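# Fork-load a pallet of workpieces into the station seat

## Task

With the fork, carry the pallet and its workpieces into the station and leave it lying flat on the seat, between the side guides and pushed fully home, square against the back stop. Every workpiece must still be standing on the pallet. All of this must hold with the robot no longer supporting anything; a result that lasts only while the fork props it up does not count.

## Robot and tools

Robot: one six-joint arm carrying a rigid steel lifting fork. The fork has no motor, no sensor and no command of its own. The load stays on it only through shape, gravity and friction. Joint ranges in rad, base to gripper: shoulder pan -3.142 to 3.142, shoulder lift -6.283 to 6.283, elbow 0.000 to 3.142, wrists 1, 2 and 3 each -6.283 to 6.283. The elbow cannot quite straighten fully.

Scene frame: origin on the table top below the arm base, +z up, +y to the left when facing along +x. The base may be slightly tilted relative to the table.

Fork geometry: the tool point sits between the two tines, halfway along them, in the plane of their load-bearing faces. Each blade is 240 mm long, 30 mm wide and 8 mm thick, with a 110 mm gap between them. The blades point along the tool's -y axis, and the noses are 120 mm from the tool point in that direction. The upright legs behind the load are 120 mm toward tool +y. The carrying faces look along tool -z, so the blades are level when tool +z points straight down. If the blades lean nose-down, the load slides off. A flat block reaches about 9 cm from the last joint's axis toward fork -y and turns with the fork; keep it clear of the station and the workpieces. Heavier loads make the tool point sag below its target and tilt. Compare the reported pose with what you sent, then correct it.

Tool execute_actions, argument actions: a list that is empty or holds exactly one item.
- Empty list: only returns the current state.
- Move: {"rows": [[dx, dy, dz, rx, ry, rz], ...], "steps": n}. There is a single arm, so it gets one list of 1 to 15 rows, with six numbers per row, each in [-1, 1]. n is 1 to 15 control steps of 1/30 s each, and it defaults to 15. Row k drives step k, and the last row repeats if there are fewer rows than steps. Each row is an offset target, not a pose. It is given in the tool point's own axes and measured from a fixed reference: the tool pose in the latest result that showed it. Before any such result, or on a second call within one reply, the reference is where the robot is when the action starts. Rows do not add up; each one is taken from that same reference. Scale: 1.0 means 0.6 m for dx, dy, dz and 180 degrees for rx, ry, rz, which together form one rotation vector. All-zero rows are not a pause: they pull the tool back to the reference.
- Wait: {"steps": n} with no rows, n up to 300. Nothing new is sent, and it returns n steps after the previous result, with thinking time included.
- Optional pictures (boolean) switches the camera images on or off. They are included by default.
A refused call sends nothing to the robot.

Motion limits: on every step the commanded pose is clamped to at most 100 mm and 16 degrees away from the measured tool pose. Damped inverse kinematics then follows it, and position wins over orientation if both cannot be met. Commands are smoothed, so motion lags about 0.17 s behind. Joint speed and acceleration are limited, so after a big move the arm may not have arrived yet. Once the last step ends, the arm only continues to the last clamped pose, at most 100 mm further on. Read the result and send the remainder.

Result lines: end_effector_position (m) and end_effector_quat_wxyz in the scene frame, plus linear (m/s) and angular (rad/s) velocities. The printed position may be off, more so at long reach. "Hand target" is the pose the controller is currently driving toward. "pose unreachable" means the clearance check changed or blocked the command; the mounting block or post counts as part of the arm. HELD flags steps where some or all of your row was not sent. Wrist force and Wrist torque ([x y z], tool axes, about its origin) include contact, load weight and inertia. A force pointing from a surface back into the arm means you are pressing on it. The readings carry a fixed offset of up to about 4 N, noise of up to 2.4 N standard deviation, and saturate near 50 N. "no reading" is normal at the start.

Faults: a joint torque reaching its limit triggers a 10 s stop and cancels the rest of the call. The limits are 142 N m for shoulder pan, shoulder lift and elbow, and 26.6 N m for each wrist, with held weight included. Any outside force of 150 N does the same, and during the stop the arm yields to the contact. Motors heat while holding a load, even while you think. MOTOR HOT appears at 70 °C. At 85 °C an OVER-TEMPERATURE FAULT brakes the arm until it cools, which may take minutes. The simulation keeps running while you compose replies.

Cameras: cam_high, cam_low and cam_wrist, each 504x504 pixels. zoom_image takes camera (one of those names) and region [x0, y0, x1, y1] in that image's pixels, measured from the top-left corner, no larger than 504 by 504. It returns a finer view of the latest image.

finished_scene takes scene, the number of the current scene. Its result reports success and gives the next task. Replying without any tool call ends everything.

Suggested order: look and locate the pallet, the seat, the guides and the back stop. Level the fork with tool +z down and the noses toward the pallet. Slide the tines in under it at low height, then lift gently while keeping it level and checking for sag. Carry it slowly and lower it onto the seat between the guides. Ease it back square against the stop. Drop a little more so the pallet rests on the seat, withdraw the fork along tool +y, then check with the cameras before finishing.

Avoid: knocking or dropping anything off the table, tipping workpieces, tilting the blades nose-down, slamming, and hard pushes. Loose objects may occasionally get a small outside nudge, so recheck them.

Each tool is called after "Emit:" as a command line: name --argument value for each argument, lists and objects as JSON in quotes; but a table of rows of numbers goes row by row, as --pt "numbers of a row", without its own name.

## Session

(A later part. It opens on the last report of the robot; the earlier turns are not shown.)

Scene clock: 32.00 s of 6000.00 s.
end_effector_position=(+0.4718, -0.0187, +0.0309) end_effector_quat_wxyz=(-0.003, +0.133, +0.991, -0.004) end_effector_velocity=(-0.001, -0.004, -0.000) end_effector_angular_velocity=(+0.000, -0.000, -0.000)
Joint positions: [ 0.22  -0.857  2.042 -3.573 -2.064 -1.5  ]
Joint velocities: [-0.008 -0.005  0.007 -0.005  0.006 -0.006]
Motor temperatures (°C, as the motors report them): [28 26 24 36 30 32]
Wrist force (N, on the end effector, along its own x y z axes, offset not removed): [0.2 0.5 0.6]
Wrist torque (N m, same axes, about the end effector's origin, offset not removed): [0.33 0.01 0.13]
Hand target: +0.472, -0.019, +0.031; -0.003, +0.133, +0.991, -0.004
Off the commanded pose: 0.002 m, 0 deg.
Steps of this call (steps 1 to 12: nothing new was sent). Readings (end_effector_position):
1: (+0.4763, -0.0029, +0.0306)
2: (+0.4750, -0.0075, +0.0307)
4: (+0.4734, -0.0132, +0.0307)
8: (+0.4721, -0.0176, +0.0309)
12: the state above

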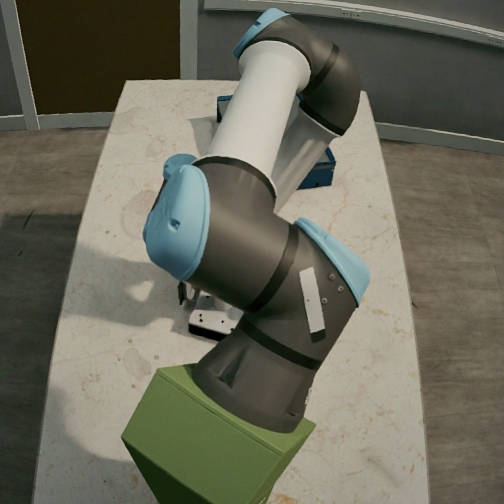

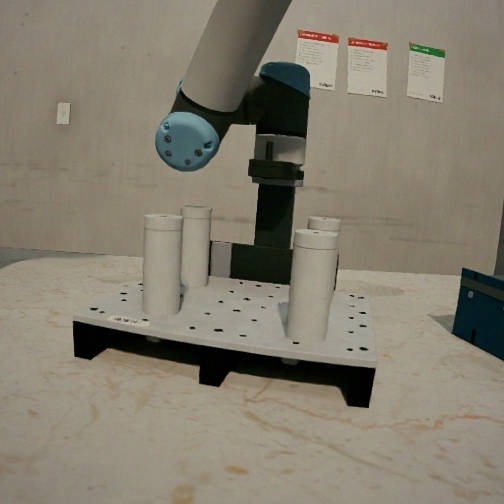

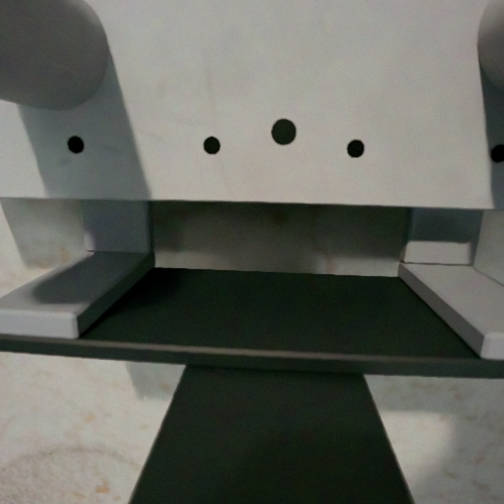

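Emit:
execute_actions --actions '[{"rows": [[0.001,-0.006,-0.001,-0.001,-0.001,-0.001],[0.002,-0.013,-0.002,-0.0018,-0.0016,-0.001],[0.0025,-0.021,-0.003,-0.0018,-0.0016,-0.001],[0.0025,-0.028,-0.004,-0.0018,-0.0016,-0.001],[0.0025,-0.034,-0.005,-0.0018,-0.0016,-0.001],[0.0025,-0.038,-0.006,-0.0018,-0.0016,-0.001],[0.0025,-0.0405,-0.007,-0.0018,-0.0016,-0.001]], "steps": 14}]' --pictures false

Emit:
execute_actions --actions '[{"rows": [[0,-0.001,-0.003,0,0,0],[0,-0.001,-0.006,0,0,0],[0,-0.001,-0.008,0,0,0],[0,-0.001,-0.010,0,0,0],[0,-0.001,-0.012,0,0,0],[0,-0.001,-0.014,0,0,0],[0,-0.001,-0.016,0,0,0],[0,-0.001,-0.018,0,0,0],[0,-0.001,-0.020,0,0,0],[0,-0.001,-0.022,0,0,0],[0,-0.001,-0.024,0,0,0],[0,-0.001,-0.027,0,0,0],[0,-0.001,-0.030,0,0,0],[0,-0.001,-0.033,0,0,0],[0,-0.001,-0.036,0,0,0]], "steps": 15}]' --pictures false

Emit:
execute_actions --actions '[{"steps": 10}]'

Scene clock: 34.97 s of 6000.00 s.
end_effector_position=(+0.4643, -0.0405, +0.0350) end_effector_quat_wxyz=(+0.000, +0.131, +0.991, -0.002) end_effector_velocity=(-0.003, -0.011, +0.003) end_effector_angular_velocity=(+0.003, -0.003, +0.001)
Joint positions: [ 0.18  -0.89   2.096 -3.614 -2.029 -1.536]
Joint velocities: [-0.022 -0.02   0.028 -0.018  0.02  -0.018]
Motor temperatures (°C, as the motors report them): [28 26 24 36 30 32]
Wrist force (N, on the end effector, along its own x y z axes, offset not removed): [-0.5 0.9 0.3]
Wrist torque (N m, same axes, about the end effector's origin, offset not removed): [0.34 0.15 0.17]
Hand target: +0.464, -0.042, +0.035; +0.000, +0.131, +0.991, -0.002
Off the commanded pose: 0.001 m, 0 deg.
Steps of this call (steps 1 to 75: nothing new was sent; steps 76 to 89: all 14 steps of this action). Readings (end_effector_position):
76: (+0.4716, -0.0191, +0.0309)
77: (+0.4715, -0.0195, +0.0310)
79: (+0.4702, -0.0225, +0.0315)
83: (+0.4664, -0.0336, +0.0335)
89: the state above

Scene clock: 35.47 s of 6000.00 s.
end_effector_position=(+0.4640, -0.0411, +0.0497) end_effector_quat_wxyz=(+0.000, +0.131, +0.991, -0.002) end_effector_velocity=(+0.001, -0.001, +0.046) end_effector_angular_velocity=(-0.002, -0.003, -0.000)
Joint positions: [ 0.193 -0.922  2.122 -3.604 -2.039 -1.526]
Joint velocities: [ 0.045 -0.099  0.077  0.034 -0.035  0.033]
Motor temperatures (°C, as the motors report them): [28 26 24 36 30 32]
Wrist force (N, on the end effector, along its own x y z axes, offset not removed): [-0.6 2.2 33.1]
Wrist torque (N m, same axes, about the end effector's origin, offset not removed): [0.59 0.12 0.18]
Hand target: +0.464, -0.041, +0.056; +0.000, +0.131, +0.991, -0.002
Off the commanded pose: 0.007 m, 0 deg.
Steps of this call (steps 1 to 15: all 15 steps of this action). Readings (end_effector_position):
1: (+0.4642, -0.0409, +0.0351)
2: (+0.4641, -0.0410, +0.0354)
4: (+0.4643, -0.0412, +0.0368)
8: (+0.4641, -0.0411, +0.0408)
15: the state above

Scene clock: 35.80 s of 6000.00 s.
end_effector_position=(+0.4640, -0.0411, +0.0562) end_effector_quat_wxyz=(+0.000, +0.131, +0.991, -0.002) end_effector_velocity=(+0.001, +0.000, +0.003) end_effector_angular_velocity=(+0.000, -0.002, -0.000)
Joint positions: [ 0.199 -0.936  2.133 -3.599 -2.043 -1.522]
Joint velocities: [ 0.004 -0.006  0.004  0.002 -0.002  0.002]
Motor temperatures (°C, as the motors report them): [28 26 24 36 30 32]
Wrist force (N, on the end effector, along its own x y z axes, offset not removed): [-0.6 1.5 31.1]
Wrist torque (N m, same axes, about the end effector's origin, offset not removed): [0.26 0.14 0.15]
Hand target: +0.464, -0.041, +0.056; +0.000, +0.131, +0.991, -0.002
Off the commanded pose: 0.000 m, 0 deg.
Steps of this call (steps 1 to 10: nothing new was sent). Readings (end_effector_position):
1: (+0.4640, -0.0411, +0.0513)
2: (+0.4641, -0.0411, +0.0527)
4: (+0.4641, -0.0411, +0.0545)
8: (+0.4640, -0.0411, +0.0560)
10: the state above

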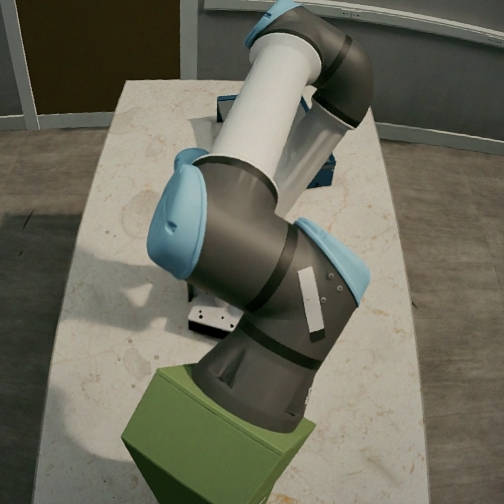

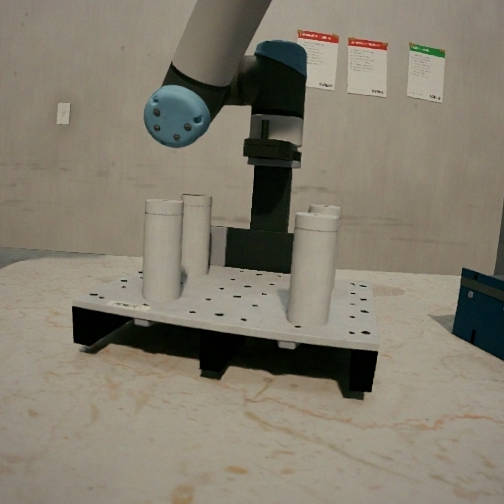

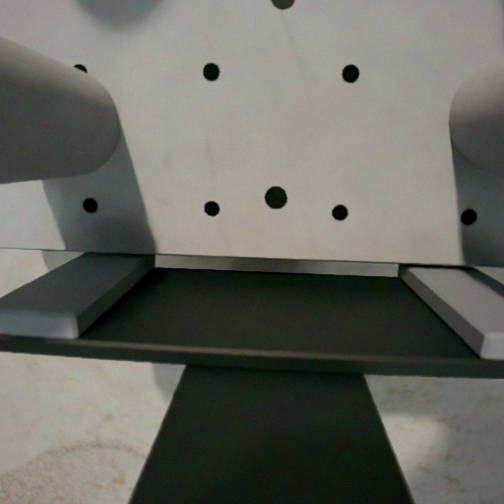

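Emit:
execute_actions --actions '[{"rows": [[0,0,-0.001,0,0,0],[0,0,-0.0037,0,0,0],[0,0,-0.0083,0,0,0],[0,0,-0.0145,0,0,0],[0,0,-0.0223,0,0,0],[0,0,-0.0317,0,0,0],[0,0,-0.0422,0,0,0],[0,0,-0.0537,0,0,0],[0,0,-0.0658,0,0,0],[0,0,-0.0787,0,0,0],[-0.0005,0.0001,-0.0917,0,0,0],[-0.002,0.0004,-0.1047,0,0,-0.0004],[-0.0044,0.001,-0.1175,0,0,-0.0009],[-0.0078,0.0017,-0.1297,0,0,-0.0016],[-0.0122,0.0027,-0.1412,0,0,-0.0024]], "steps": 15}]' --pictures false

Emit:
execute_actions --actions '[{"rows": [[-0.0151,0.0033,-0.0667,0,0,-0.003],[-0.0215,0.0047,-0.076,0,0,-0.0043],[-0.0288,0.0063,-0.0838,0,0,-0.0057],[-0.0371,0.0082,-0.09,0,0,-0.0074],[-0.0464,0.0102,-0.095,0,0,-0.0092],[-0.0567,0.0125,-0.099,0,0,-0.0113],[-0.0679,0.0149,-0.1017,0,0,-0.0135],[-0.0801,0.0176,-0.1033,0,0,-0.0159],[-0.0933,0.0205,-0.105,0,0,-0.0185],[-0.1074,0.0236,-0.105,0,0,-0.0214],[-0.1221,0.0269,-0.105,0,0,-0.0243],[-0.1368,0.0301,-0.105,0,0,-0.0272],[-0.1514,0.0333,-0.105,0,0,-0.0301],[-0.1661,0.0365,-0.105,0,0,-0.033],[-0.1807,0.0397,-0.105,0,0,-0.0359]], "steps": 15}]' --pictures false

Emit:
execute_actions --actions '[{"rows": [[-0.0792,0.0111,0,0,0.0025,-0.0142],[-0.0949,0.0133,0,0,0.0025,-0.0173],[-0.1106,0.0155,0,0,0.0025,-0.0204],[-0.1262,0.0177,0,0,0.0025,-0.0235],[-0.1419,0.02,0,0,0.0025,-0.0265],[-0.1576,0.0222,0,0,0.0025,-0.0296],[-0.1733,0.0244,0,0,0.0025,-0.0327],[-0.1889,0.0266,0,0,0.0025,-0.0358],[-0.2046,0.0288,0,0,0.0025,-0.0388],[-0.2203,0.031,0,0,0.0025,-0.0419],[-0.236,0.0332,0,0,0.0025,-0.045],[-0.2516,0.0354,0,0,0.0025,-0.0481],[-0.2673,0.0376,0,0,0.0025,-0.0511],[-0.283,0.0398,0,0,0.0025,-0.0542],[-0.2987,0.042,0,0,0.0025,-0.0573]], "steps": 15}]' --pictures false

Emit:
execute_actions --actions '[{"rows": [[-0.0883,0,0,0,0.0025,-0.0155],[-0.1042,0,0,0,0.0025,-0.0186],[-0.12,0,0,0,0.0025,-0.0217],[-0.1358,0,0,0,0.0025,-0.0248],[-0.1517,0,0,0,0.0025,-0.0279],[-0.1675,0,0,0,0.0025,-0.031],[-0.1833,0,0,0,0.0025,-0.0341],[-0.1992,0,0,0,0.0025,-0.0372],[-0.215,0,0,0,0.0025,-0.0403],[-0.2308,0,0,0,0.0025,-0.0434],[-0.2467,0,0,0,0.0025,-0.0465],[-0.2625,0,0,0,0.0025,-0.0496],[-0.2783,0,0,0,0.0025,-0.0527],[-0.2942,0,0,0,0.0025,-0.0558],[-0.31,0,0,0,0.0025,-0.0589]], "steps": 15}]' --pictures false

Emit:
execute_actions --actions '[{"rows": [[-0.0875,-0.0126,0,0,0.003,-0.0155],[-0.1028,-0.0148,0,0,0.003,-0.0187],[-0.1175,-0.0169,0,0,0.003,-0.0218],[-0.1313,-0.0189,0,0,0.003,-0.0247],[-0.1444,-0.0208,0,0,0.003,-0.0275],[-0.1566,-0.0226,0,0,0.003,-0.0301],[-0.168,-0.0242,0,0,0.003,-0.0326],[-0.1784,-0.0257,0.002,0,0.003,-0.0349],[-0.1878,-0.0271,0.004,0,0.003,-0.037],[-0.1962,-0.0283,0.006,0,0.003,-0.0389],[-0.2036,-0.0294,0.008,0,0.003,-0.0406],[-0.21,-0.0303,0.01,0,0.003,-0.042],[-0.2155,-0.0311,0.012,0,0.003,-0.0432],[-0.22,-0.0317,0.014,0,0.003,-0.0442],[-0.2232,-0.0322,0.016,0,0.003,-0.045]], "steps": 15}]' --pictures false

Emit:
execute_actions --actions '[{"steps": 12}]'

Scene clock: 43.37 s of 6000.00 s.
end_effector_position=(+0.4648, -0.0411, +0.1077) end_effector_quat_wxyz=(+0.001, +0.130, +0.992, -0.002) end_effector_velocity=(+0.027, -0.002, +0.204) end_effector_angular_velocity=(-0.003, -0.017, +0.033)
Joint positions: [ 0.254 -1.05   2.21  -3.543 -2.084 -1.483]
Joint velocities: [ 0.234 -0.48   0.24   0.311 -0.17   0.142]
Motor temperatures (°C, as the motors report them): [28 26 24 36 30 32]
Wrist force (N, on the end effector, along its own x y z axes, offset not removed): [1.6 0.9 31.8]
Wrist torque (N m, same axes, about the end effector's origin, offset not removed): [0.25 0.02 0.13]
Hand target: +0.470, -0.042, +0.137; +0.002, +0.127, +0.992, -0.003
Off the commanded pose: 0.034 m, 0 deg.
Steps of this call (steps 1 to 90: nothing new was sent; then 4.07 s passed at rest; steps 91 to 105: all 15 steps of this action). Readings (end_effector_position):
91: (+0.4640, -0.0411, +0.0564)
92: (+0.4640, -0.0411, +0.0565)
94: (+0.4640, -0.0411, +0.0576)
98: (+0.4639, -0.0410, +0.0674)
105: the state above

Scene clock: 43.87 s of 6000.00 s.
end_effector_position=(+0.5376, -0.0448, +0.1710) end_effector_quat_wxyz=(+0.006, +0.091, +0.996, -0.002) end_effector_velocity=(+0.245, -0.012, +0.025) end_effector_angular_velocity=(+0.002, -0.010, +0.253)
Joint positions: [ 0.34  -1.223  2.143 -3.279 -2.146 -1.496]
Joint velocities: [ 0.057 -0.099 -0.485  0.597 -0.034 -0.213]
Motor temperatures (°C, as the motors report them): [28 26 24 36 30 32]
Wrist force (N, on the end effector, along its own x y z axes, offset not removed): [2.1 1.6 29.6]
Wrist torque (N m, same axes, about the end effector's origin, offset not removed): [0.12 -0.12 -0.05]
Hand target: +0.574, -0.047, +0.174; +0.006, +0.073, +0.997, -0.002
Off the commanded pose: 0.038 m, 2 deg.
Steps of this call (steps 1 to 15: all 15 steps of this action). Readings (end_effector_position):
1: (+0.4659, -0.0412, +0.1146)
2: (+0.4674, -0.0413, +0.1216)
4: (+0.4721, -0.0416, +0.1349)
8: (+0.4884, -0.0424, +0.1560)
15: the state above

Scene clock: 44.37 s of 6000.00 s.
end_effector_position=(+0.6733, -0.0514, +0.1765) end_effector_quat_wxyz=(+0.008, +0.021, +1.000, -0.002) end_effector_velocity=(+0.274, -0.011, +0.004) end_effector_angular_velocity=(-0.002, +0.001, +0.285)
Joint positions: [ 0.356 -1.216  1.844 -2.984 -2.154 -1.627]
Joint velocities: [ 0.019  0.108 -0.661  0.562 -0.011 -0.269]
Motor temperatures (°C, as the motors report them): [28 26 24 36 30 32]
Wrist force (N, on the end effector, along its own x y z axes, offset not removed): [-0.3 0.8 30.9]
Wrist torque (N m, same axes, about the end effector's origin, offset not removed): [0.10 0.14 0.25]
Hand target: +0.714, -0.054, +0.178; +0.008, +0.000, +1.000, -0.002
Off the commanded pose: 0.045 m, 2 deg.
Steps of this call (steps 1 to 15: all 15 steps of this action). Readings (end_effector_position):
1: (+0.5459, -0.0452, +0.1717)
2: (+0.5544, -0.0456, +0.1724)
4: (+0.5721, -0.0467, +0.1736)
8: (+0.6086, -0.0486, +0.1752)
15: the state above

Scene clock: 44.87 s of 6000.00 s.
end_effector_position=(+0.8109, -0.0574, +0.1824) end_effector_quat_wxyz=(+0.009, -0.054, +0.999, -0.001) end_effector_velocity=(+0.272, -0.012, +0.005) end_effector_angular_velocity=(-0.002, -0.007, +0.291)
Joint positions: [ 0.365 -1.138  1.49  -2.707 -2.157 -1.77 ]
Joint velocities: [ 0.006  0.232 -0.778  0.54  -0.    -0.29 ]
Motor temperatures (°C, as the motors report them): [28 26 24 36 30 32]
Wrist force (N, on the end effector, along its own x y z axes, offset not removed): [0.3 2.4 30.9]
Wrist torque (N m, same axes, about the end effector's origin, offset not removed): [0.41 0.09 0.14]
Hand target: +0.852, -0.060, +0.185; +0.011, -0.074, +0.997, -0.001
Off the commanded pose: 0.048 m, 2 deg.
Steps of this call (steps 1 to 15: all 15 steps of this action). Readings (end_effector_position):
1: (+0.6825, -0.0518, +0.1766)
2: (+0.6919, -0.0522, +0.1772)
4: (+0.7101, -0.0533, +0.1790)
8: (+0.7465, -0.0548, +0.1808)
15: the state above

Scene clock: 45.37 s of 6000.00 s.
end_effector_position=(+0.9248, -0.0614, +0.1818) end_effector_quat_wxyz=(+0.008, -0.118, +0.993, -0.001) end_effector_velocity=(+0.144, -0.006, -0.036) end_effector_angular_velocity=(-0.010, +0.019, +0.133)
Joint positions: [ 0.364 -1.01   1.121 -2.464 -2.156 -1.898]
Joint velocities: [-0.027  0.27  -0.602  0.341  0.009 -0.144]
Motor temperatures (°C, as the motors report them): [28 26 24 36 30 32]
Wrist force (N, on the end effector, along its own x y z axes, offset not removed): [-3.2 0.7 33.1]
Wrist torque (N m, same axes, about the end effector's origin, offset not removed): [0.53 0.32 0.37]
Hand target: +0.943, -0.063, +0.177; +0.007, -0.125, +0.992, -0.001
Off the commanded pose: 0.022 m, 1 deg.
Steps of this call (steps 1 to 15: all 15 steps of this action). Readings (end_effector_position):
1: (+0.8201, -0.0577, +0.1826)
2: (+0.8292, -0.0581, +0.1832)
4: (+0.8464, -0.0588, +0.1849)
8: (+0.8793, -0.0598, +0.1864)
15: the state above

Scene clock: 45.77 s of 6000.00 s.
end_effector_position=(+0.9427, -0.0625, +0.1770) end_effector_quat_wxyz=(+0.007, -0.125, +0.992, -0.001) end_effector_velocity=(+0.004, -0.001, -0.000) end_effector_angular_velocity=(-0.001, -0.000, +0.002)
Joint positions: [ 0.36  -0.974  1.043 -2.421 -2.154 -1.915]
Joint velocities: [-0.002  0.006 -0.016  0.009  0.    -0.003]
Motor temperatures (°C, as the motors report them): [28 26 24 36 30 32]
Wrist force (N, on the end effector, along its own x y z axes, offset not removed): [-0.1 0.5 32.0]
Wrist torque (N m, same axes, about the end effector's origin, offset not removed): [0.26 0.09 0.11]
Hand target: +0.943, -0.063, +0.177; +0.007, -0.125, +0.992, -0.001
Off the commanded pose: 0.004 m, 0 deg.
Steps of this call (steps 1 to 12: nothing new was sent). Readings (end_effector_position):
1: (+0.9294, -0.0616, +0.1806)
2: (+0.9332, -0.0618, +0.1796)
4: (+0.9380, -0.0622, +0.1783)
8: (+0.9417, -0.0624, +0.1772)
12: the state above

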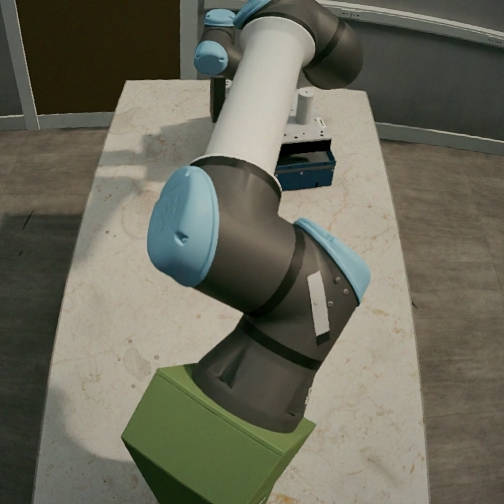

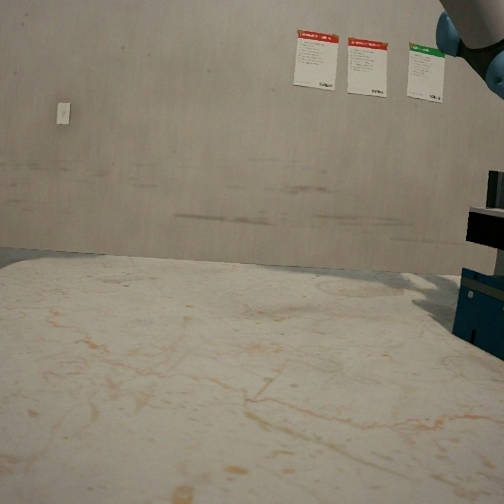

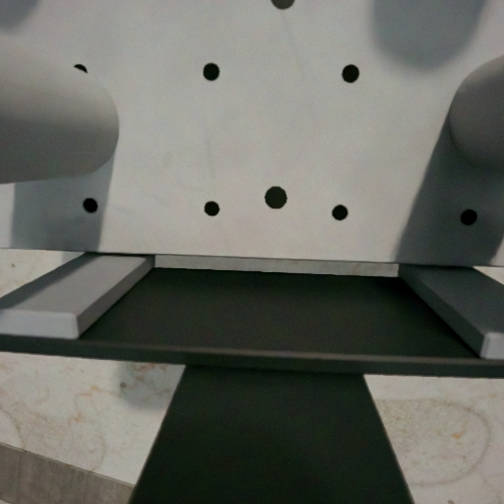

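Emit:
execute_actions --actions '[]'

Scene clock: 48.10 s of 6000.00 s.
end_effector_position=(+0.9430, -0.0625, +0.1770) end_effector_quat_wxyz=(+0.007, -0.125, +0.992, -0.001) end_effector_velocity=(-0.000, +0.001, +0.000) end_effector_angular_velocity=(+0.001, +0.001, +0.001)
Joint positions: [ 0.36  -0.974  1.042 -2.42  -2.154 -1.915]
Joint velocities: [ 0.001 -0.     0.001  0.001  0.     0.   ]
Motor temperatures (°C, as the motors report them): [28 26 24 36 30 32]
Wrist force (N, on the end effector, along its own x y z axes, offset not removed): [0.6 1.3 32.2]
Wrist torque (N m, same axes, about the end effector's origin, offset not removed): [0.44 -0.08 0.04]
Hand target: +0.943, -0.063, +0.177; +0.007, -0.125, +0.992, -0.001
Off the commanded pose: 0.004 m, 0 deg.
Steps of this call (steps 1 to 70: nothing new was sent). Readings (end_effector_position):
1: (+0.9428, -0.0625, +0.1770)
2: (+0.9428, -0.0625, +0.1770)
4: (+0.9429, -0.0625, +0.1770)
8: (+0.9430, -0.0625, +0.1770)
70: the state above

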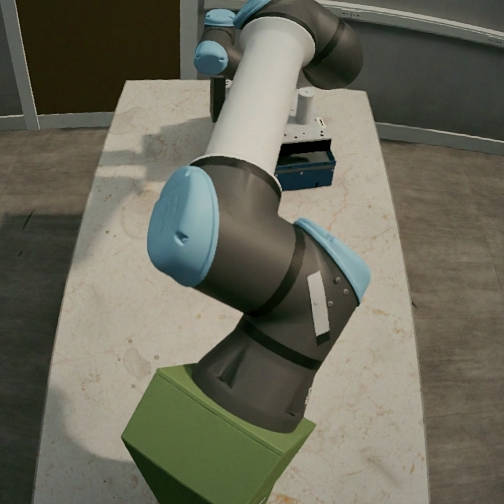

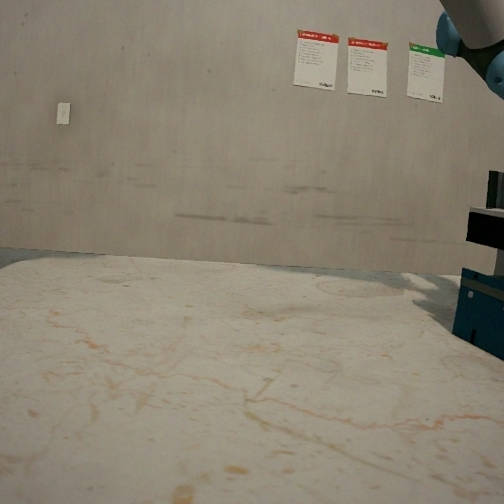

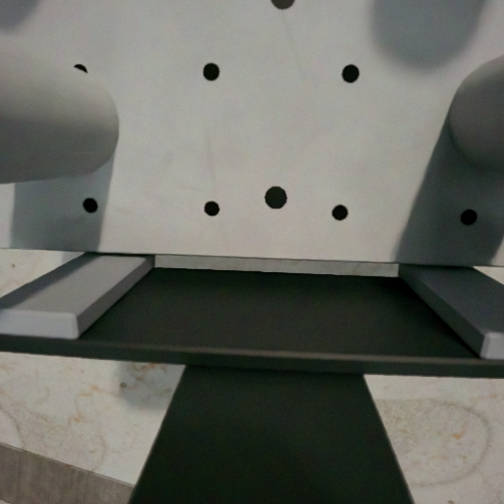

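Emit:
execute_actions --actions '[{"rows": [[-0.002,-0.0007,0.002,-0.0001,0.0003,0.0001],[-0.005,-0.0017,0.005,-0.0002,0.0007,0.0003],[-0.009,-0.003,0.009,-0.0004,0.0013,0.0006],[-0.013,-0.0045,0.014,-0.0005,0.002,0.0009],[-0.017,-0.006,0.019,-0.0007,0.0026,0.0011],[-0.021,-0.0072,0.024,-0.0009,0.0032,0.0014],[-0.024,-0.0082,0.029,-0.001,0.0037,0.0016],[-0.0265,-0.009,0.034,-0.0011,0.004,0.0018],[-0.028,-0.0095,0.038,-0.0012,0.0042,0.0019],[-0.0287,-0.0097,0.041,-0.0012,0.0043,0.0019],[-0.0287,-0.0097,0.043,-0.0012,0.0043,0.0019],[-0.0287,-0.0097,0.044,-0.0012,0.0043,0.0019]], "steps": 15}]' --pictures false

Emit:
execute_actions --actions '[{"steps": 8}]'

Emit:
zoom_image --camera "cam_high" --region '[250, 70, 370, 200]'

Emit:
zoom_image --camera "cam_low" --region '[404, 180, 504, 340]'

Scene clock: 50.40 s of 6000.00 s.
end_effector_position=(+0.9596, -0.0638, +0.1537) end_effector_quat_wxyz=(+0.001, -0.123, +0.992, -0.000) end_effector_velocity=(+0.018, -0.001, -0.028) end_effector_angular_velocity=(-0.002, +0.012, -0.006)
Joint positions: [ 0.344 -0.901  0.92  -2.364 -2.143 -1.916]
Joint velocities: [-0.018  0.088 -0.142  0.059  0.01  -0.002]
Motor temperatures (°C, as the motors report them): [28 26 24 36 30 32]
Wrist force (N, on the end effector, along its own x y z axes, offset not removed): [-1.4 0.4 32.9]
Wrist torque (N m, same axes, about the end effector's origin, offset not removed): [0.11 0.24 0.21]
Hand target: +0.961, -0.064, +0.151; +0.000, -0.122, +0.992, -0.000
Off the commanded pose: 0.003 m, 0 deg.
Steps of this call (steps 1 to 54: nothing new was sent; steps 55 to 69: all 15 steps of this action). Readings (end_effector_position):
55: (+0.9430, -0.0625, +0.1769)
56: (+0.9432, -0.0625, +0.1768)
58: (+0.9445, -0.0626, +0.1753)
62: (+0.9508, -0.0631, +0.1678)
69: the state above

Scene clock: 50.67 s of 6000.00 s.
end_effector_position=(+0.9613, -0.0639, +0.1511) end_effector_quat_wxyz=(+0.001, -0.123, +0.992, -0.000) end_effector_velocity=(+0.001, -0.000, -0.003) end_effector_angular_velocity=(+0.001, +0.002, -0.000)
Joint positions: [ 0.342 -0.893  0.906 -2.358 -2.142 -1.916]
Joint velocities: [-0.002  0.006 -0.01   0.005  0.002 -0.   ]
Motor temperatures (°C, as the motors report them): [28 26 24 36 30 32]
Wrist force (N, on the end effector, along its own x y z axes, offset not removed): [-0.3 2.1 33.5]
Wrist torque (N m, same axes, about the end effector's origin, offset not removed): [0.71 0.04 0.10]
Hand target: +0.961, -0.064, +0.151; +0.000, -0.122, +0.992, -0.000
Off the commanded pose: 0.000 m, 0 deg.
Steps of this call (steps 1 to 8: nothing new was sent). Readings (end_effector_position):
1: (+0.9601, -0.0639, +0.1529)
2: (+0.9604, -0.0639, +0.1523)
4: (+0.9609, -0.0639, +0.1516)
8: the state above

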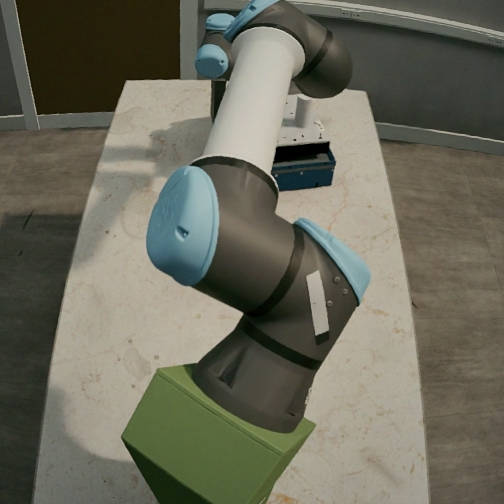

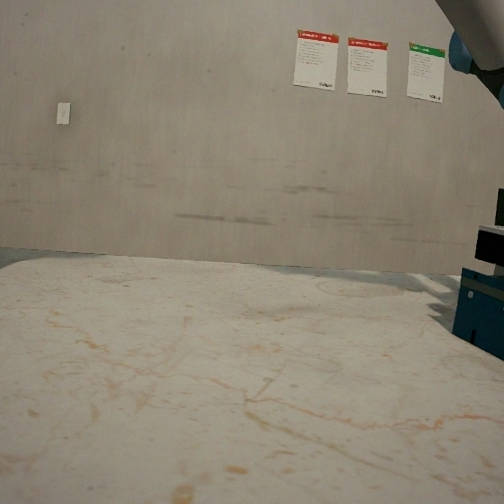

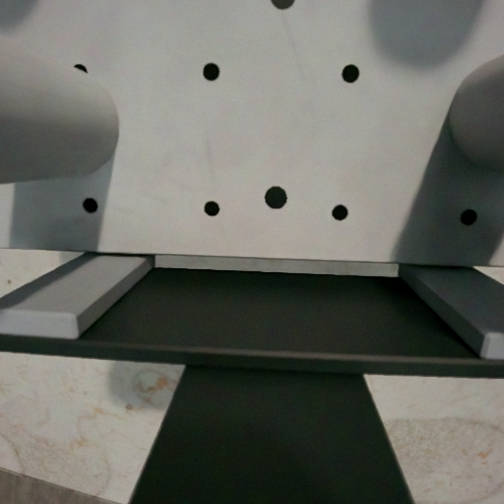

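Region (250, 70, 370, 200) of cam_high's 504x504 image, scaled by 3.877, with more detail than that image has; it fills the left 465 columns of this view, and the rest is white.

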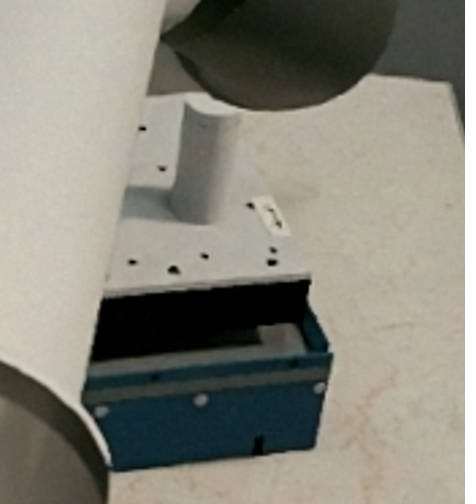

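Region (404, 180, 504, 340) of cam_low's 504x504 image, scaled by 3.150, with more detail than that image has; it fills the left 315 columns of this view, and the rest is white.

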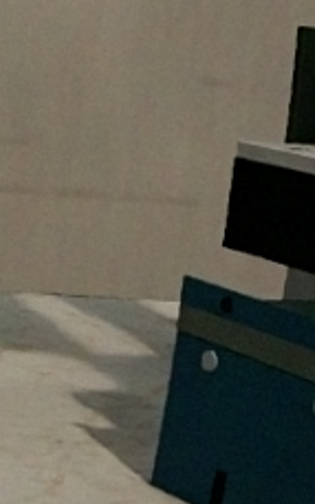

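Emit:
execute_actions --actions '[{"rows": [[0,0,0.0015,0,0,0],[0,0,0.0035,0,0,0],[0,0,0.006,0,0,0],[0,0,0.0085,0,0,0],[0,0,0.011,0,0,0],[0,0,0.0135,0,0,0],[0,0,0.016,0,0,0],[0,0,0.0185,0,0,0],[0,0,0.021,0,0,0],[0,0,0.023,0,0,0],[0,0,0.025,0,0,0],[0,0,0.0265,0,0,0],[0,0,0.0275,0,0,0]], "steps": 15}]' --pictures false

Emit:
execute_actions --actions '[{"steps": 6}]'

Emit:
zoom_image --camera "cam_high" --region '[250, 90, 350, 200]'

Emit:
zoom_image --camera "cam_low" --region '[424, 200, 504, 320]'

Scene clock: 52.10 s of 6000.00 s.
end_effector_position=(+0.9612, -0.0639, +0.1369) end_effector_quat_wxyz=(+0.000, -0.123, +0.992, -0.000) end_effector_velocity=(-0.000, -0.000, -0.025) end_effector_angular_velocity=(-0.001, +0.002, +0.000)
Joint positions: [ 0.332 -0.871  0.891 -2.37  -2.135 -1.925]
Joint velocities: [-0.018  0.04  -0.029 -0.016  0.012 -0.014]
Motor temperatures (°C, as the motors report them): [28 26 24 36 30 32]
Wrist force (N, on the end effector, along its own x y z axes, offset not removed): [0.1 1.3 33.3]
Wrist torque (N m, same axes, about the end effector's origin, offset not removed): [0.31 0.01 0.02]
Hand target: +0.961, -0.064, +0.135; +0.001, -0.122, +0.992, -0.000
Off the commanded pose: 0.002 m, 0 deg.
Steps of this call (steps 1 to 28: nothing new was sent; steps 29 to 43: all 15 steps of this action). Readings (end_effector_position):
29: (+0.9614, -0.0639, +0.1509)
30: (+0.9614, -0.0639, +0.1508)
32: (+0.9612, -0.0639, +0.1499)
36: (+0.9612, -0.0639, +0.1456)
43: the state above

Scene clock: 52.30 s of 6000.00 s.
end_effector_position=(+0.9613, -0.0639, +0.1349) end_effector_quat_wxyz=(+0.001, -0.122, +0.992, -0.000) end_effector_velocity=(+0.000, +0.000, -0.002) end_effector_angular_velocity=(-0.000, -0.001, +0.000)
Joint positions: [ 0.33  -0.867  0.888 -2.371 -2.134 -1.926]
Joint velocities: [-0.002  0.005 -0.004 -0.002  0.001 -0.002]
Motor temperatures (°C, as the motors report them): [28 26 24 36 30 32]
Wrist force (N, on the end effector, along its own x y z axes, offset not removed): [0.1 1.9 32.6]
Wrist torque (N m, same axes, about the end effector's origin, offset not removed): [0.49 0.04 0.04]
Hand target: +0.961, -0.064, +0.135; +0.001, -0.122, +0.992, -0.000
Off the commanded pose: 0.000 m, 0 deg.
Steps of this call (steps 1 to 6: nothing new was sent). Readings (end_effector_position):
1: (+0.9612, -0.0639, +0.1363)
2: (+0.9612, -0.0639, +0.1358)
4: (+0.9613, -0.0639, +0.1352)
6: the state above

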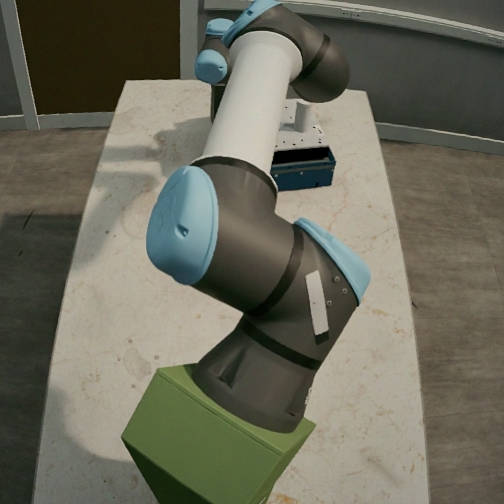

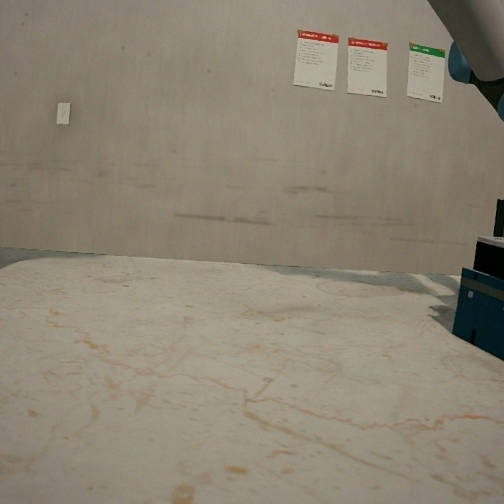

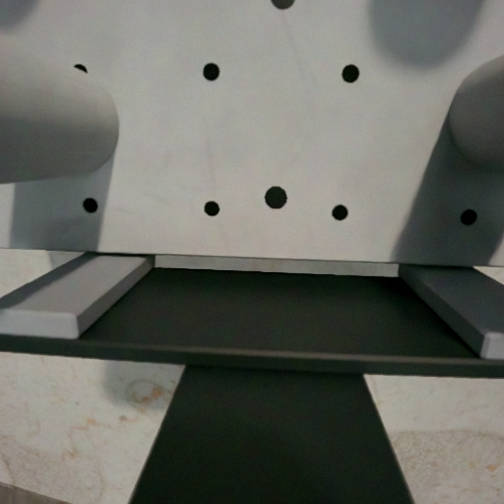

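Region (250, 90, 350, 200) of cam_high's 504x504 image, scaled by 4.582, with more detail than that image has; it fills the left 458 columns of this view, and the rest is white.

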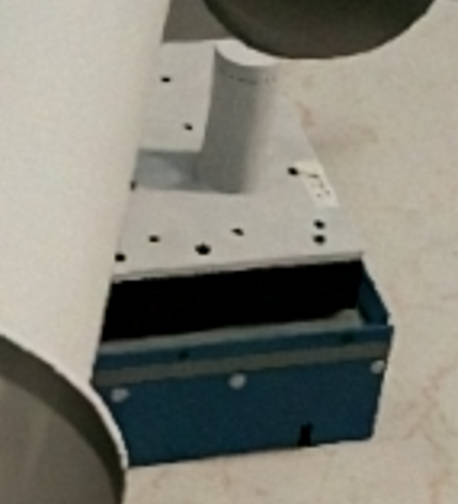

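Region (424, 200, 504, 320) of cam_low's 504x504 image, scaled by 4.200, with more detail than that image has.

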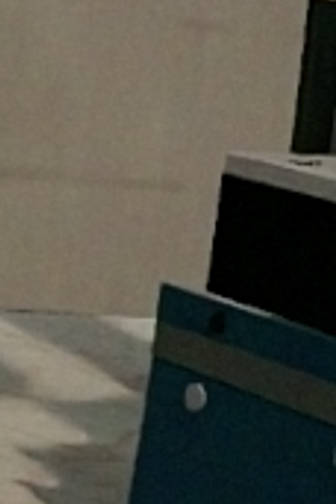

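Emit:
execute_actions --actions '[{"rows": [[0,0,0.001,0,0,0],[0,0,0.002,0,0,0],[0,0,0.0032,0,0,0],[0,0,0.0044,0,0,0],[0,0,0.0056,0,0,0],[0,0,0.0068,0,0,0],[0,0,0.008,0,0,0],[0,0,0.0092,0,0,0],[0,0,0.0104,0,0,0],[0,0,0.0116,0,0,0],[0,0,0.0128,0,0,0],[0,0,0.014,0,0,0]], "steps": 15}]' --pictures false

Scene clock: 53.47 s of 6000.00 s.
end_effector_position=(+0.9612, -0.0639, +0.1277) end_effector_quat_wxyz=(+0.000, -0.123, +0.992, -0.000) end_effector_velocity=(+0.000, -0.000, -0.011) end_effector_angular_velocity=(-0.000, -0.001, -0.000)
Joint positions: [ 0.325 -0.855  0.88  -2.377 -2.13  -1.93 ]
Joint velocities: [-0.008  0.019 -0.016 -0.008  0.006 -0.007]
Motor temperatures (°C, as the motors report them): [28 26 24 36 30 32]
Wrist force (N, on the end effector, along its own x y z axes, offset not removed): [-0.1 2.2 33.8]
Wrist torque (N m, same axes, about the end effector's origin, offset not removed): [0.62 0.14 0.18]
Hand target: +0.961, -0.064, +0.127; +0.001, -0.122, +0.992, -0.000
Off the commanded pose: 0.001 m, 0 deg.
Steps of this call (steps 1 to 20: nothing new was sent; steps 21 to 35: all 15 steps of this action). Readings (end_effector_position):
21: (+0.9613, -0.0639, +0.1346)
22: (+0.9613, -0.0639, +0.1346)
24: (+0.9613, -0.0639, +0.1342)
28: (+0.9613, -0.0639, +0.1321)
35: the state above

Emit:
execute_actions --actions '[{"rows": [[0,0,0.003,0,0,0],[0,0,0.004,0,0,0],[0,0,0.005,0,0,0],[0,0,0.006,0,0,0],[0,0,0.007,0,0,0],[0,0,0.008,0,0,0],[0,0,0.009,0,0,0],[0,0,0.010,0,0,0],[0,0,0.011,0,0,0],[0,0,0.012,0,0,0],[0,0,0.013,0,0,0]], "steps": 15}]' --pictures false

Scene clock: 54.43 s of 6000.00 s.
end_effector_position=(+0.9613, -0.0639, +0.1207) end_effector_quat_wxyz=(+0.001, -0.122, +0.992, -0.000) end_effector_velocity=(-0.001, +0.001, -0.009) end_effector_angular_velocity=(-0.000, +0.004, +0.002)
Joint positions: [ 0.32  -0.844  0.871 -2.382 -2.127 -1.935]
Joint velocities: [-0.005  0.014 -0.008 -0.003  0.003 -0.003]
Motor temperatures (°C, as the motors report them): [28 26 24 36 30 32]
Wrist force (N, on the end effector, along its own x y z axes, offset not removed): [-0.9 1.5 1.8]
Wrist torque (N m, same axes, about the end effector's origin, offset not removed): [0.64 0.16 0.26]
Hand target: +0.961, -0.064, +0.120; +0.000, -0.123, +0.992, -0.000
Off the commanded pose: 0.001 m, 0 deg.
Steps of this call (steps 1 to 14: nothing new was sent; steps 15 to 29: all 15 steps of this action). Readings (end_effector_position):
15: (+0.9613, -0.0639, +0.1265)
16: (+0.9613, -0.0639, +0.1264)
18: (+0.9613, -0.0639, +0.1259)
22: (+0.9615, -0.0641, +0.1244)
29: the state above

Emit:
execute_actions --actions '[{"rows": [[0,0,0.003,0,0,0],[0,0,0.005,0,0,0],[0,0,0.007,0,0,0],[0,0,0.009,0,0,0],[0,0,0.0105,0,0,0],[0,0,0.0115,0,0,0]], "steps": 10}]'

Emit:
zoom_image --camera "cam_high" --region '[250, 90, 350, 200]'

Scene clock: 55.27 s of 6000.00 s.
end_effector_position=(+0.9612, -0.0639, +0.1147) end_effector_quat_wxyz=(+0.001, -0.122, +0.992, -0.000) end_effector_velocity=(-0.000, -0.000, -0.010) end_effector_angular_velocity=(-0.000, +0.001, +0.000)
Joint positions: [ 0.316 -0.834  0.863 -2.386 -2.124 -1.938]
Joint velocities: [-0.007  0.017 -0.013 -0.005  0.005 -0.006]
Motor temperatures (°C, as the motors report them): [28 26 24 36 30 32]
Wrist force (N, on the end effector, along its own x y z axes, offset not removed): [-0.1 2.3 0.6]
Wrist torque (N m, same axes, about the end effector's origin, offset not removed): [0.54 0.04 0.12]
Hand target: +0.961, -0.064, +0.114; +0.001, -0.122, +0.992, -0.000
Off the commanded pose: 0.001 m, 0 deg.
Steps of this call (steps 1 to 15: nothing new was sent; steps 16 to 25: all 10 steps of this action). Readings (end_effector_position):
16: (+0.9612, -0.0639, +0.1199)
17: (+0.9613, -0.0639, +0.1197)
19: (+0.9613, -0.0639, +0.1188)
23: (+0.9612, -0.0639, +0.1156)
25: the state above

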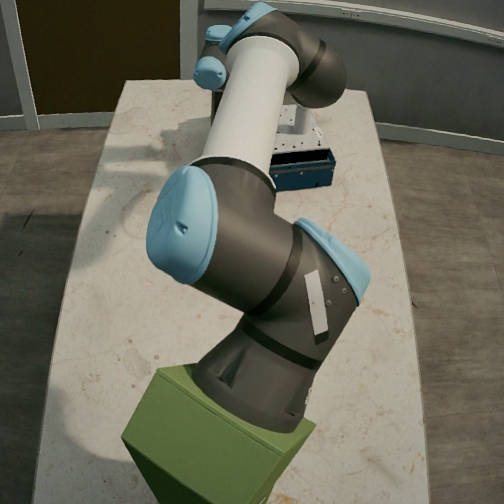

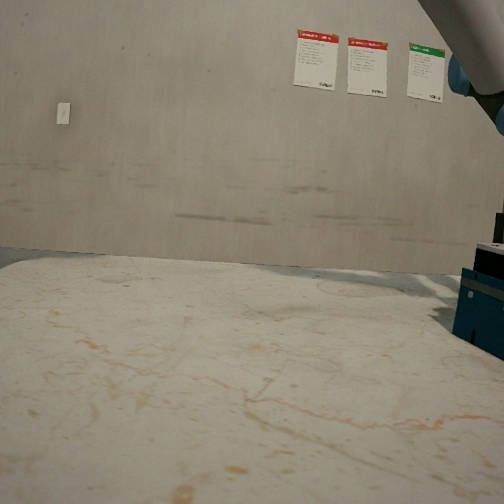

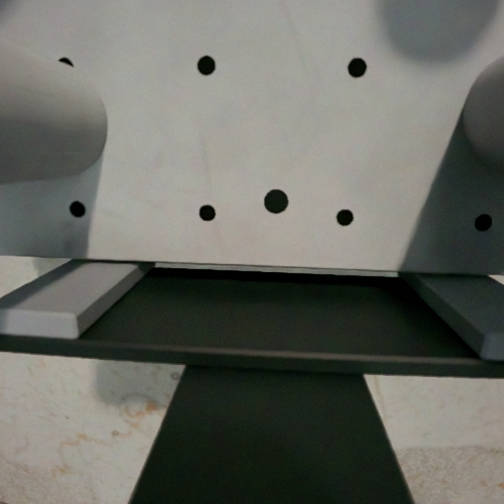

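Region (250, 90, 350, 200) of cam_high's 504x504 image, scaled by 4.582, with more detail than that image has; it fills the left 458 columns of this view, and the rest is white.

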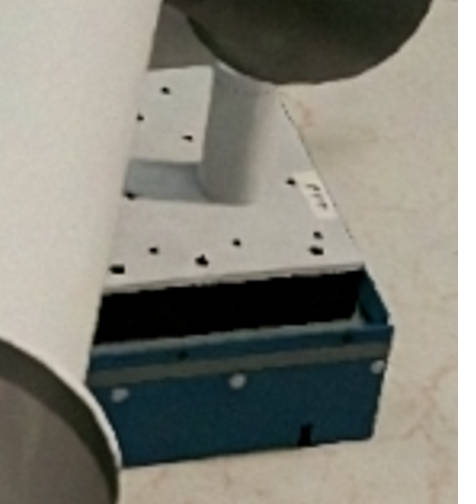

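Emit:
execute_actions --actions '[{"rows": [[0,-0.0008,0.0015,0,0,0],[0,-0.0016,0.0015,0,0,0],[0,-0.0024,0.0015,0,0,0],[0,-0.0032,0.0015,0,0,0],[0,-0.004,0.0015,0,0,0],[0,-0.0048,0.0015,0,0,0],[0,-0.0056,0.0015,0,0,0],[0,-0.0064,0.0015,0,0,0],[0,-0.0072,0.0015,0,0,0],[0,-0.008,0.0015,0,0,0],[0,-0.0088,0.0015,0,0,0],[0,-0.0096,0.0015,0,0,0]], "steps": 15}]' --pictures false

Scene clock: 56.97 s of 6000.00 s.
end_effector_position=(+0.9624, -0.0686, +0.1137) end_effector_quat_wxyz=(+0.000, -0.123, +0.992, -0.000) end_effector_velocity=(+0.002, -0.010, +0.001) end_effector_angular_velocity=(-0.003, +0.000, -0.002)
Joint positions: [ 0.31  -0.835  0.861 -2.384 -2.119 -1.943]
Joint velocities: [-0.01  -0.006 -0.003  0.004  0.004 -0.007]
Motor temperatures (°C, as the motors report them): [28 26 24 36 30 32]
Wrist force (N, on the end effector, along its own x y z axes, offset not removed): [-1.1 8.1 2.3]
Wrist torque (N m, same axes, about the end effector's origin, offset not removed): [0.65 -0.05 0.15]
Hand target: +0.963, -0.069, +0.114; +0.001, -0.122, +0.992, -0.000
Off the commanded pose: 0.001 m, 0 deg.
Steps of this call (steps 1 to 36: nothing new was sent; steps 37 to 51: all 15 steps of this action). Readings (end_effector_position):
37: (+0.9613, -0.0639, +0.1138)
38: (+0.9613, -0.0639, +0.1137)
40: (+0.9613, -0.0642, +0.1136)
44: (+0.9617, -0.0657, +0.1136)
51: the state above

Emit:
execute_actions --actions '[{"rows": [[0,-0.002,0,0,0,0],[0,-0.0026,0,0,0,0],[0,-0.0032,0,0,0,0],[0,-0.0038,0,0,0,0],[0,-0.0044,0,0,0,0],[0,-0.005,0,0,0,0],[0,-0.0056,0,0,0,0],[0,-0.0062,0,0,0,0]], "steps": 13}]' --pictures false

Scene clock: 57.93 s of 6000.00 s.
end_effector_position=(+0.9632, -0.0719, +0.1137) end_effector_quat_wxyz=(+0.000, -0.123, +0.992, -0.000) end_effector_velocity=(+0.001, -0.003, +0.000) end_effector_angular_velocity=(-0.001, -0.000, -0.000)
Joint positions: [ 0.306 -0.838  0.86  -2.383 -2.117 -1.946]
Joint velocities: [-0.003 -0.002 -0.001  0.001  0.001 -0.002]
Motor temperatures (°C, as the motors report them): [28 26 24 36 30 32]
Wrist force (N, on the end effector, along its own x y z axes, offset not removed): [0.5 10.0 2.3]
Wrist torque (N m, same axes, about the end effector's origin, offset not removed): [0.78 0.24 0.05]
Hand target: +0.963, -0.072, +0.114; +0.000, -0.123, +0.992, -0.000
Off the commanded pose: 0.000 m, 0 deg.
Steps of this call (steps 1 to 16: nothing new was sent; steps 17 to 29: all 13 steps of this action). Readings (end_effector_position):
17: (+0.9626, -0.0695, +0.1138)
18: (+0.9626, -0.0695, +0.1138)
20: (+0.9627, -0.0698, +0.1138)
24: (+0.9630, -0.0709, +0.1137)
29: the state above

Emit:
execute_actions --actions '[{"rows": [[0,-0.001,0,0,0,0],[0,-0.0015,0,0,0,0],[0,-0.002,0,0,0,0],[0,-0.0025,0,0,0,0],[0,-0.003,0,0,0,0],[0,-0.0035,0,0,0,0]], "steps": 11}]' --pictures false

Scene clock: 58.73 s of 6000.00 s.
end_effector_position=(+0.9637, -0.0738, +0.1137) end_effector_quat_wxyz=(+0.000, -0.123, +0.992, -0.000) end_effector_velocity=(+0.000, -0.002, -0.000) end_effector_angular_velocity=(+0.001, +0.001, +0.001)
Joint positions: [ 0.304 -0.839  0.859 -2.382 -2.115 -1.948]
Joint velocities: [-0.002 -0.002  0.001  0.002  0.003 -0.002]
Motor temperatures (°C, as the motors report them): [28 26 24 36 30 32]
Wrist force (N, on the end effector, along its own x y z axes, offset not removed): [1.0 9.1 -0.2]
Wrist torque (N m, same axes, about the end effector's origin, offset not removed): [0.32 0.11 -0.04]
Hand target: +0.964, -0.074, +0.114; +0.000, -0.123, +0.992, -0.000
Off the commanded pose: 0.000 m, 0 deg.
Steps of this call (steps 1 to 13: nothing new was sent; steps 14 to 24: all 11 steps of this action). Readings (end_effector_position):
14: (+0.9633, -0.0722, +0.1137)
15: (+0.9633, -0.0722, +0.1137)
17: (+0.9634, -0.0725, +0.1137)
21: (+0.9636, -0.0734, +0.1137)
24: the state above

Emit:
execute_actions --actions '[{"rows": [[0,-0.0008,0,0,0,0],[0,-0.0013,0,0,0,0],[0,-0.0018,0,0,0,0],[0,-0.0023,0,0,0,0],[0,-0.0028,0,0,0,0]], "steps": 10}]' --pictures false

Scene clock: 59.50 s of 6000.00 s.
end_effector_position=(+0.9640, -0.0748, +0.1137) end_effector_quat_wxyz=(+0.001, -0.123, +0.992, +0.000) end_effector_velocity=(+0.000, -0.002, +0.000) end_effector_angular_velocity=(-0.001, +0.001, +0.001)
Joint positions: [ 0.303 -0.84   0.859 -2.381 -2.114 -1.949]
Joint velocities: [-0.002 -0.001 -0.     0.002 -0.    -0.002]
Motor temperatures (°C, as the motors report them): [28 26 24 36 30 32]
Wrist force (N, on the end effector, along its own x y z axes, offset not removed): [2.0 34.2 -6.0]
Wrist torque (N m, same axes, about the end effector's origin, offset not removed): [0.19 0.28 2.52]
Hand target: +0.964, -0.075, +0.114; +0.000, -0.123, +0.992, -0.000
Off the commanded pose: 0.001 m, 0 deg.
Steps of this call (steps 1 to 13: nothing new was sent; steps 14 to 23: all 10 steps of this action). Readings (end_effector_position):
14: (+0.9638, -0.0740, +0.1137)
15: (+0.9638, -0.0740, +0.1137)
17: (+0.9638, -0.0742, +0.1137)
21: (+0.9640, -0.0747, +0.1137)
23: the state above

Emit:
execute_actions --actions '[{"rows": [[0,0,0,0,0,0.0006],[0,0,0,0,0,0.0012],[0,0,0,0,0,0.0017],[0,-0.0002,0,0,0,0.002]], "steps": 10}]' --pictures false

Scene clock: 60.50 s of 6000.00 s.
end_effector_position=(+0.9641, -0.0753, +0.1138) end_effector_quat_wxyz=(+0.000, -0.120, +0.993, -0.000) end_effector_velocity=(-0.001, +0.001, -0.001) end_effector_angular_velocity=(+0.000, -0.000, -0.011)
Joint positions: [ 0.303 -0.838  0.854 -2.378 -2.114 -1.943]
Joint velocities: [ 0.001  0.004 -0.006  0.001 -0.     0.012]
Motor temperatures (°C, as the motors report them): [28 26 24 36 30 32]
Wrist force (N, on the end effector, along its own x y z axes, offset not removed): [14.0 38.2 -11.3]
Wrist torque (N m, same axes, about the end effector's origin, offset not removed): [-0.30 -1.28 -4.59]
Hand target: +0.964, -0.075, +0.114; +0.001, -0.119, +0.993, +0.000
Off the commanded pose: 0.000 m, 0 deg.
Steps of this call (steps 1 to 20: nothing new was sent; steps 21 to 30: all 10 steps of this action). Readings (end_effector_position):
21: (+0.9641, -0.0753, +0.1137)
22: (+0.9642, -0.0754, +0.1138)
24: (+0.9642, -0.0754, +0.1138)
28: (+0.9642, -0.0754, +0.1138)
30: the state above

Emit:
execute_actions --actions '[{"rows": [[0,0.001,0,0,0,-0.0004],[0,0.002,0,0,0,-0.0008],[0,0.004,0.0005,0,0,-0.001],[0,0.007,0.001,0,0,-0.001],[0,0.011,0.002,0,0,-0.001],[0,0.016,0.003,0,0,-0.001],[0,0.022,0.004,0,0,-0.001],[0,0.028,0.004,0,0,-0.001],[0,0.033,0.004,0,0,-0.001]], "steps": 14}]'

Emit:
zoom_image --camera "cam_high" --region '[250, 90, 350, 200]'

Scene clock: 61.83 s of 6000.00 s.
end_effector_position=(+0.9600, -0.0584, +0.1116) end_effector_quat_wxyz=(+0.000, -0.122, +0.993, -0.000) end_effector_velocity=(-0.006, +0.024, -0.002) end_effector_angular_velocity=(-0.001, +0.001, +0.001)
Joint positions: [ 0.32  -0.824  0.858 -2.389 -2.126 -1.933]
Joint velocities: [ 0.025  0.02   0.004 -0.013 -0.018  0.02 ]
Motor temperatures (°C, as the motors report them): [28 26 24 36 30 32]
Wrist force (N, on the end effector, along its own x y z axes, offset not removed): [0.5 1.6 0.5]
Wrist torque (N m, same axes, about the end effector's origin, offset not removed): [0.33 -0.13 -0.01]
Hand target: +0.959, -0.056, +0.111; +0.000, -0.122, +0.993, -0.000
Off the commanded pose: 0.002 m, 0 deg.
Steps of this call (steps 1 to 26: nothing new was sent; steps 27 to 40: all 14 steps of this action). Readings (end_effector_position):
27: (+0.9640, -0.0750, +0.1137)
28: (+0.9640, -0.0749, +0.1137)
30: (+0.9639, -0.0745, +0.1136)
34: (+0.9629, -0.0702, +0.1130)
40: the state above

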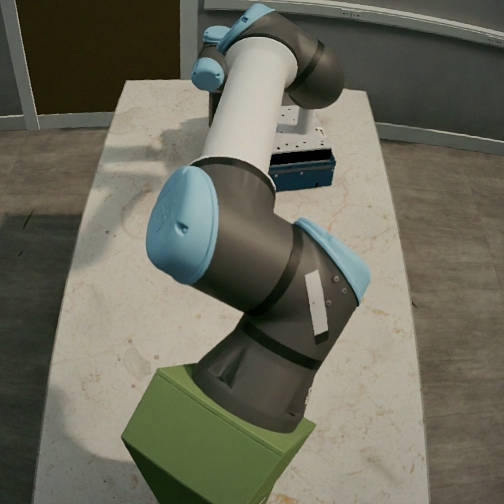

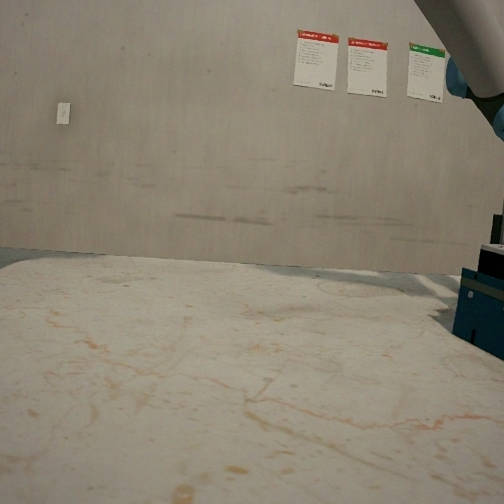

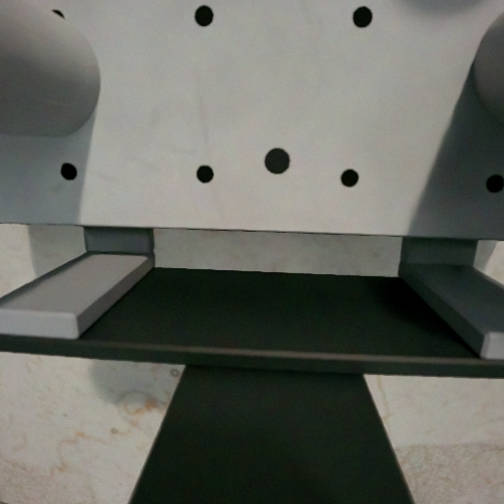

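Region (250, 90, 350, 200) of cam_high's 504x504 image, scaled by 4.582, with more detail than that image has; it fills the left 458 columns of this view, and the rest is white.

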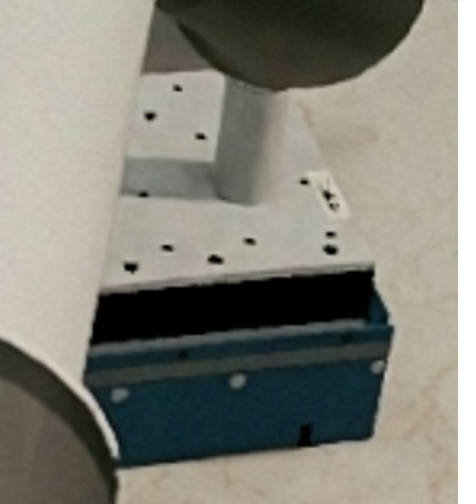

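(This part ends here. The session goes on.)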